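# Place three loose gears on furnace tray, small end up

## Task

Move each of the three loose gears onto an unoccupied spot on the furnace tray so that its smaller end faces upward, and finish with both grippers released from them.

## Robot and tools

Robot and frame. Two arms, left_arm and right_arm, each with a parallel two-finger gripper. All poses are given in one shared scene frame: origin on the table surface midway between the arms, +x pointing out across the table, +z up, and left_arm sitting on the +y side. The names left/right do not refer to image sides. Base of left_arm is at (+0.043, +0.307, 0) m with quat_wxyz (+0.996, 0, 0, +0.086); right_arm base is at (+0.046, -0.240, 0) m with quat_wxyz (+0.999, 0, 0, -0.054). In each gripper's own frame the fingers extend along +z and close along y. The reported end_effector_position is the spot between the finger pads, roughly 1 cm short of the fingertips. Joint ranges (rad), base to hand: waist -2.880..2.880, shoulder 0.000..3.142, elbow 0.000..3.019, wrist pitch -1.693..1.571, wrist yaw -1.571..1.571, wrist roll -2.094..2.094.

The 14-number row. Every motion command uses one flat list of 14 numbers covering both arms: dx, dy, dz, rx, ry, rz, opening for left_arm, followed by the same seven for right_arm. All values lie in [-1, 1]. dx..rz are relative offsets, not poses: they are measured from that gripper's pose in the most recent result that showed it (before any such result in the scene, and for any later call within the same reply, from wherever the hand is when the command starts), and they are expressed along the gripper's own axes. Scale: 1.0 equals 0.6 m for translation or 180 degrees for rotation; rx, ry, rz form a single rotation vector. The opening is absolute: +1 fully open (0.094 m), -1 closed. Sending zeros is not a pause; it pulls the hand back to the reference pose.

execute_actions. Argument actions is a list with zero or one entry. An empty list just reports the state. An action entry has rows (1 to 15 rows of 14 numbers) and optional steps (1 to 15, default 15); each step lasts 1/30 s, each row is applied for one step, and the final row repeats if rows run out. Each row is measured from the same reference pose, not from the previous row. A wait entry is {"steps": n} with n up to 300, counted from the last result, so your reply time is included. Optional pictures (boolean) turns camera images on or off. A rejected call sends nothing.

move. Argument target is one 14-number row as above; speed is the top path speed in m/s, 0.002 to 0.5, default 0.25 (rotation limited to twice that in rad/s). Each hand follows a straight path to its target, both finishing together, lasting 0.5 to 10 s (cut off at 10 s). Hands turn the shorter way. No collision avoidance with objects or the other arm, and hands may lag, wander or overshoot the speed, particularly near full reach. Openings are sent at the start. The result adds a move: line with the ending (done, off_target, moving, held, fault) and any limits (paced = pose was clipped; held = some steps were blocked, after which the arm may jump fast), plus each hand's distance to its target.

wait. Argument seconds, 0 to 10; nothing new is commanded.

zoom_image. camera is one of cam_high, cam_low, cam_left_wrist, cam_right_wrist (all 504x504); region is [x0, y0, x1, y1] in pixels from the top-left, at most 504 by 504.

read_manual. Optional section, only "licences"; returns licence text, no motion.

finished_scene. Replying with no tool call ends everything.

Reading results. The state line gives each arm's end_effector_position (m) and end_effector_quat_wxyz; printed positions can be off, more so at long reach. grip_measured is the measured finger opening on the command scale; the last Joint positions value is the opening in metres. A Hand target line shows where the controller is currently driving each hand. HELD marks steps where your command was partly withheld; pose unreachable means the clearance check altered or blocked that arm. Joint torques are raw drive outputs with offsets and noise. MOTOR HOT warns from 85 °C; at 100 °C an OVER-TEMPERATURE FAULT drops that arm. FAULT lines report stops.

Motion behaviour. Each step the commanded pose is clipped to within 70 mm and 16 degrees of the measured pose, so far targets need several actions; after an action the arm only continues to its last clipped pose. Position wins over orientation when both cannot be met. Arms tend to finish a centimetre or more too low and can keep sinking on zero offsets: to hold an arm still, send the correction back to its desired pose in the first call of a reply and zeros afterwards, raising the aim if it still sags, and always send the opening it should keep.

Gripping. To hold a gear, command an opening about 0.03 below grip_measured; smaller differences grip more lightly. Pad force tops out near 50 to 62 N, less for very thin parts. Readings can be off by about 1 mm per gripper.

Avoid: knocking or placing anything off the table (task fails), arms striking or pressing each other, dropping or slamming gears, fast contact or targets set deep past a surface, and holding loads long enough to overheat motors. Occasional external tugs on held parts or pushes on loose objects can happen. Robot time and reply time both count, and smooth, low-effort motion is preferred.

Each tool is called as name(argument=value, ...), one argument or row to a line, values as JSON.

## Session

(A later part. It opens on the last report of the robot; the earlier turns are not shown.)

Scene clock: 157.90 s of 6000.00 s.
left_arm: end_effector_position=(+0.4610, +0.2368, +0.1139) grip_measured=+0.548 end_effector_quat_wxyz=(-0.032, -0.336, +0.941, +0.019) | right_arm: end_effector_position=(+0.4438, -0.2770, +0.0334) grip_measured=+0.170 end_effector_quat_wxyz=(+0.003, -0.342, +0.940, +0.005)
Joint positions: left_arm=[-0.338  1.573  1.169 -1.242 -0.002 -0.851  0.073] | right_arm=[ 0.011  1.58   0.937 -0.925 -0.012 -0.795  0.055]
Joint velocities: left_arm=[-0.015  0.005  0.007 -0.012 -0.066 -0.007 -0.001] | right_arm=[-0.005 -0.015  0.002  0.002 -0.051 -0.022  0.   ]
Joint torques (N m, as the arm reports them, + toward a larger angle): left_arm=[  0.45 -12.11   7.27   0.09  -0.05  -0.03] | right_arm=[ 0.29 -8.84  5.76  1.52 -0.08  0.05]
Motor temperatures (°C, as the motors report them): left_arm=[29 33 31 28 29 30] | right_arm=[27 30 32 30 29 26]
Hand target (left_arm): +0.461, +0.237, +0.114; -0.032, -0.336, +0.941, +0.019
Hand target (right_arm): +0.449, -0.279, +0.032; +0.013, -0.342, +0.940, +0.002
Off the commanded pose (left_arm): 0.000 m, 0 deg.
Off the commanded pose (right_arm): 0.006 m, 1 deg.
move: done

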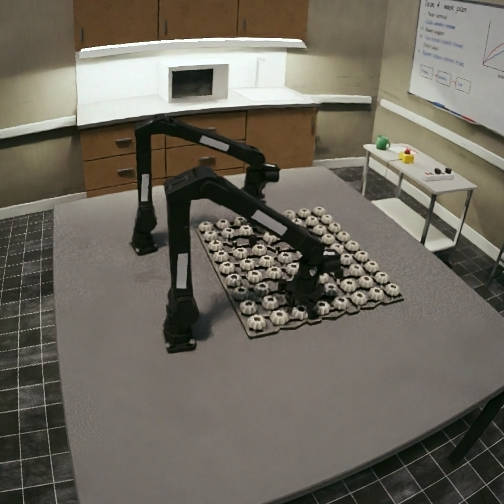

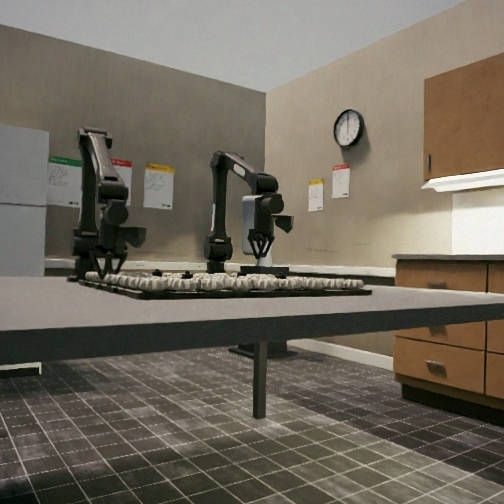

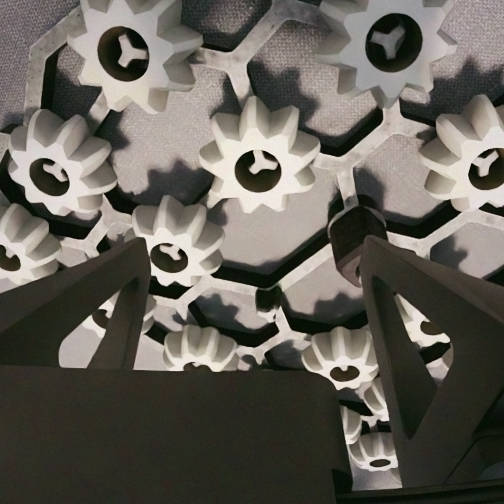

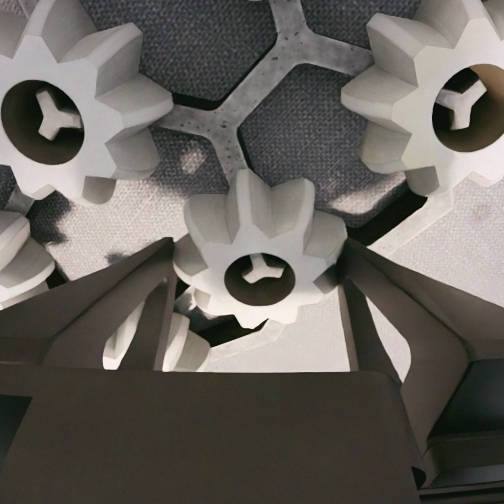

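move(
  target=[0,0,0,0,0,0,0.55, 0,0,0,0,0,0,0.55],
  speed=0.03,
)

move(
  target=[0,0,0,0,0,0,0.55, -0.03,-0.025,-0.15,0,0,0,0.55],
  speed=0.1,
)

Scene clock: 161.03 s of 6000.00 s.
left_arm: end_effector_position=(+0.4610, +0.2368, +0.1139) grip_measured=+0.548 end_effector_quat_wxyz=(-0.032, -0.336, +0.941, +0.019) | right_arm: end_effector_position=(+0.4437, -0.2769, +0.0334) grip_measured=+0.549 end_effector_quat_wxyz=(+0.003, -0.342, +0.940, +0.005)
Joint positions: left_arm=[-0.338  1.573  1.169 -1.242 -0.002 -0.851  0.073] | right_arm=[ 0.011  1.58   0.937 -0.926 -0.013 -0.795  0.073]
Joint velocities: left_arm=[ 0.005 -0.005 -0.002  0.002 -0.051 -0.022 -0.   ] | right_arm=[-0.005 -0.005 -0.007  0.002 -0.051 -0.022  0.   ]
Joint torques (N m, as the arm reports them, + toward a larger angle): left_arm=[  0.44 -12.14   7.27   0.09  -0.05  -0.03] | right_arm=[ 0.42 -9.36  6.    0.6   0.09  0.08]
Motor temperatures (°C, as the motors report them): left_arm=[29 33 31 28 29 30] | right_arm=[27 30 32 30 29 26]
Hand target (left_arm): +0.461, +0.237, +0.114; -0.032, -0.336, +0.941, +0.019
Hand target (right_arm): +0.444, -0.277, +0.033; +0.003, -0.342, +0.940, +0.005
Off the commanded pose (left_arm): 0.000 m, 0 deg.
Off the commanded pose (right_arm): 0.000 m, 0 deg.
move: done

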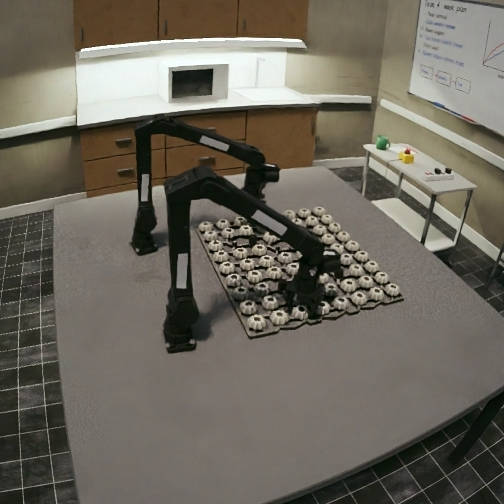

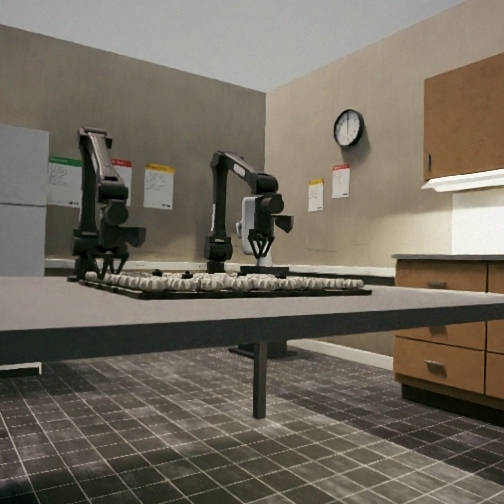

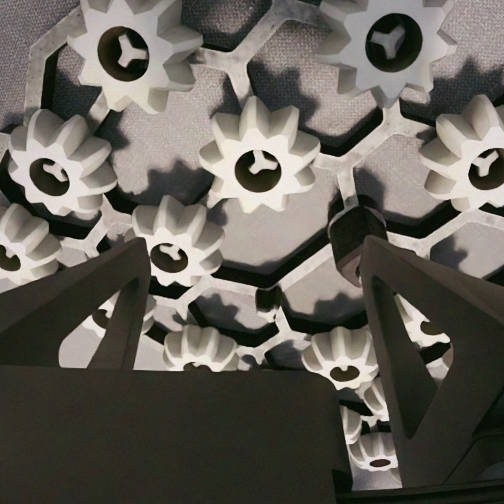

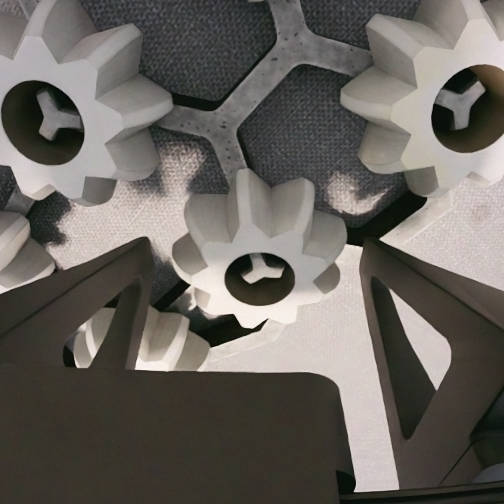

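Scene clock: 162.33 s of 6000.00 s.
left_arm: end_effector_position=(+0.4610, +0.2368, +0.1139) grip_measured=+0.548 end_effector_quat_wxyz=(-0.032, -0.336, +0.941, +0.019) | right_arm: end_effector_position=(+0.4468, -0.2776, +0.0971) grip_measured=+0.549 end_effector_quat_wxyz=(-0.024, -0.342, +0.939, +0.017)
Joint positions: left_arm=[-0.338  1.573  1.169 -1.242 -0.002 -0.851  0.073] | right_arm=[ 0.011  1.53   1.071 -1.17  -0.01  -0.795  0.073]
Joint velocities: left_arm=[-0.005 -0.005  0.002 -0.002  0.022 -0.022  0.   ] | right_arm=[-0.005  0.005  0.012 -0.007  0.037  0.007 -0.   ]
Joint torques (N m, as the arm reports them, + toward a larger angle): left_arm=[  0.43 -12.13   7.27   0.1   -0.05  -0.02] | right_arm=[  1.4  -10.69  10.13   0.03  -0.11   0.19]
Motor temperatures (°C, as the motors report them): left_arm=[29 33 31 28 29 30] | right_arm=[27 30 32 30 29 26]
Hand target (left_arm): +0.461, +0.237, +0.114; -0.032, -0.336, +0.941, +0.019
Hand target (right_arm): +0.467, -0.277, +0.123; +0.003, -0.342, +0.940, +0.006
Off the commanded pose (left_arm): 0.000 m, 0 deg.
Off the commanded pose (right_arm): 0.033 m, 3 deg.
move: off_target (right_arm)

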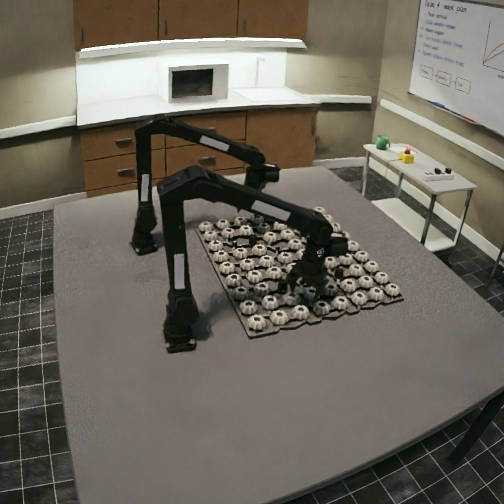

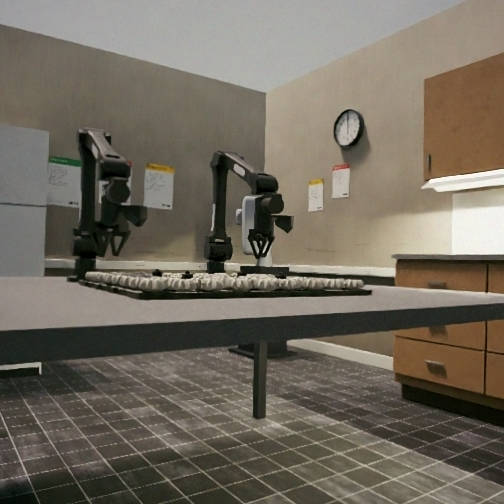

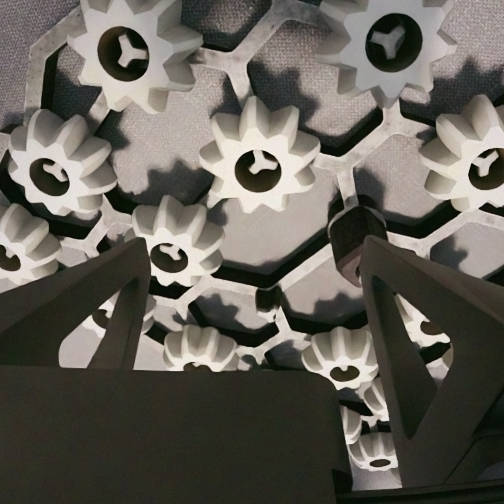

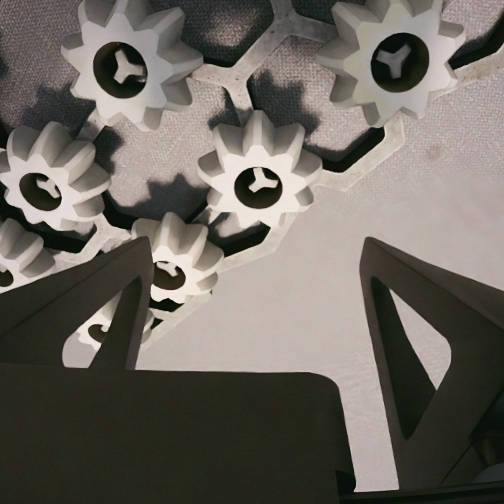

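finished_scene(
  scene=1,
)

The scene is finished: the task was done.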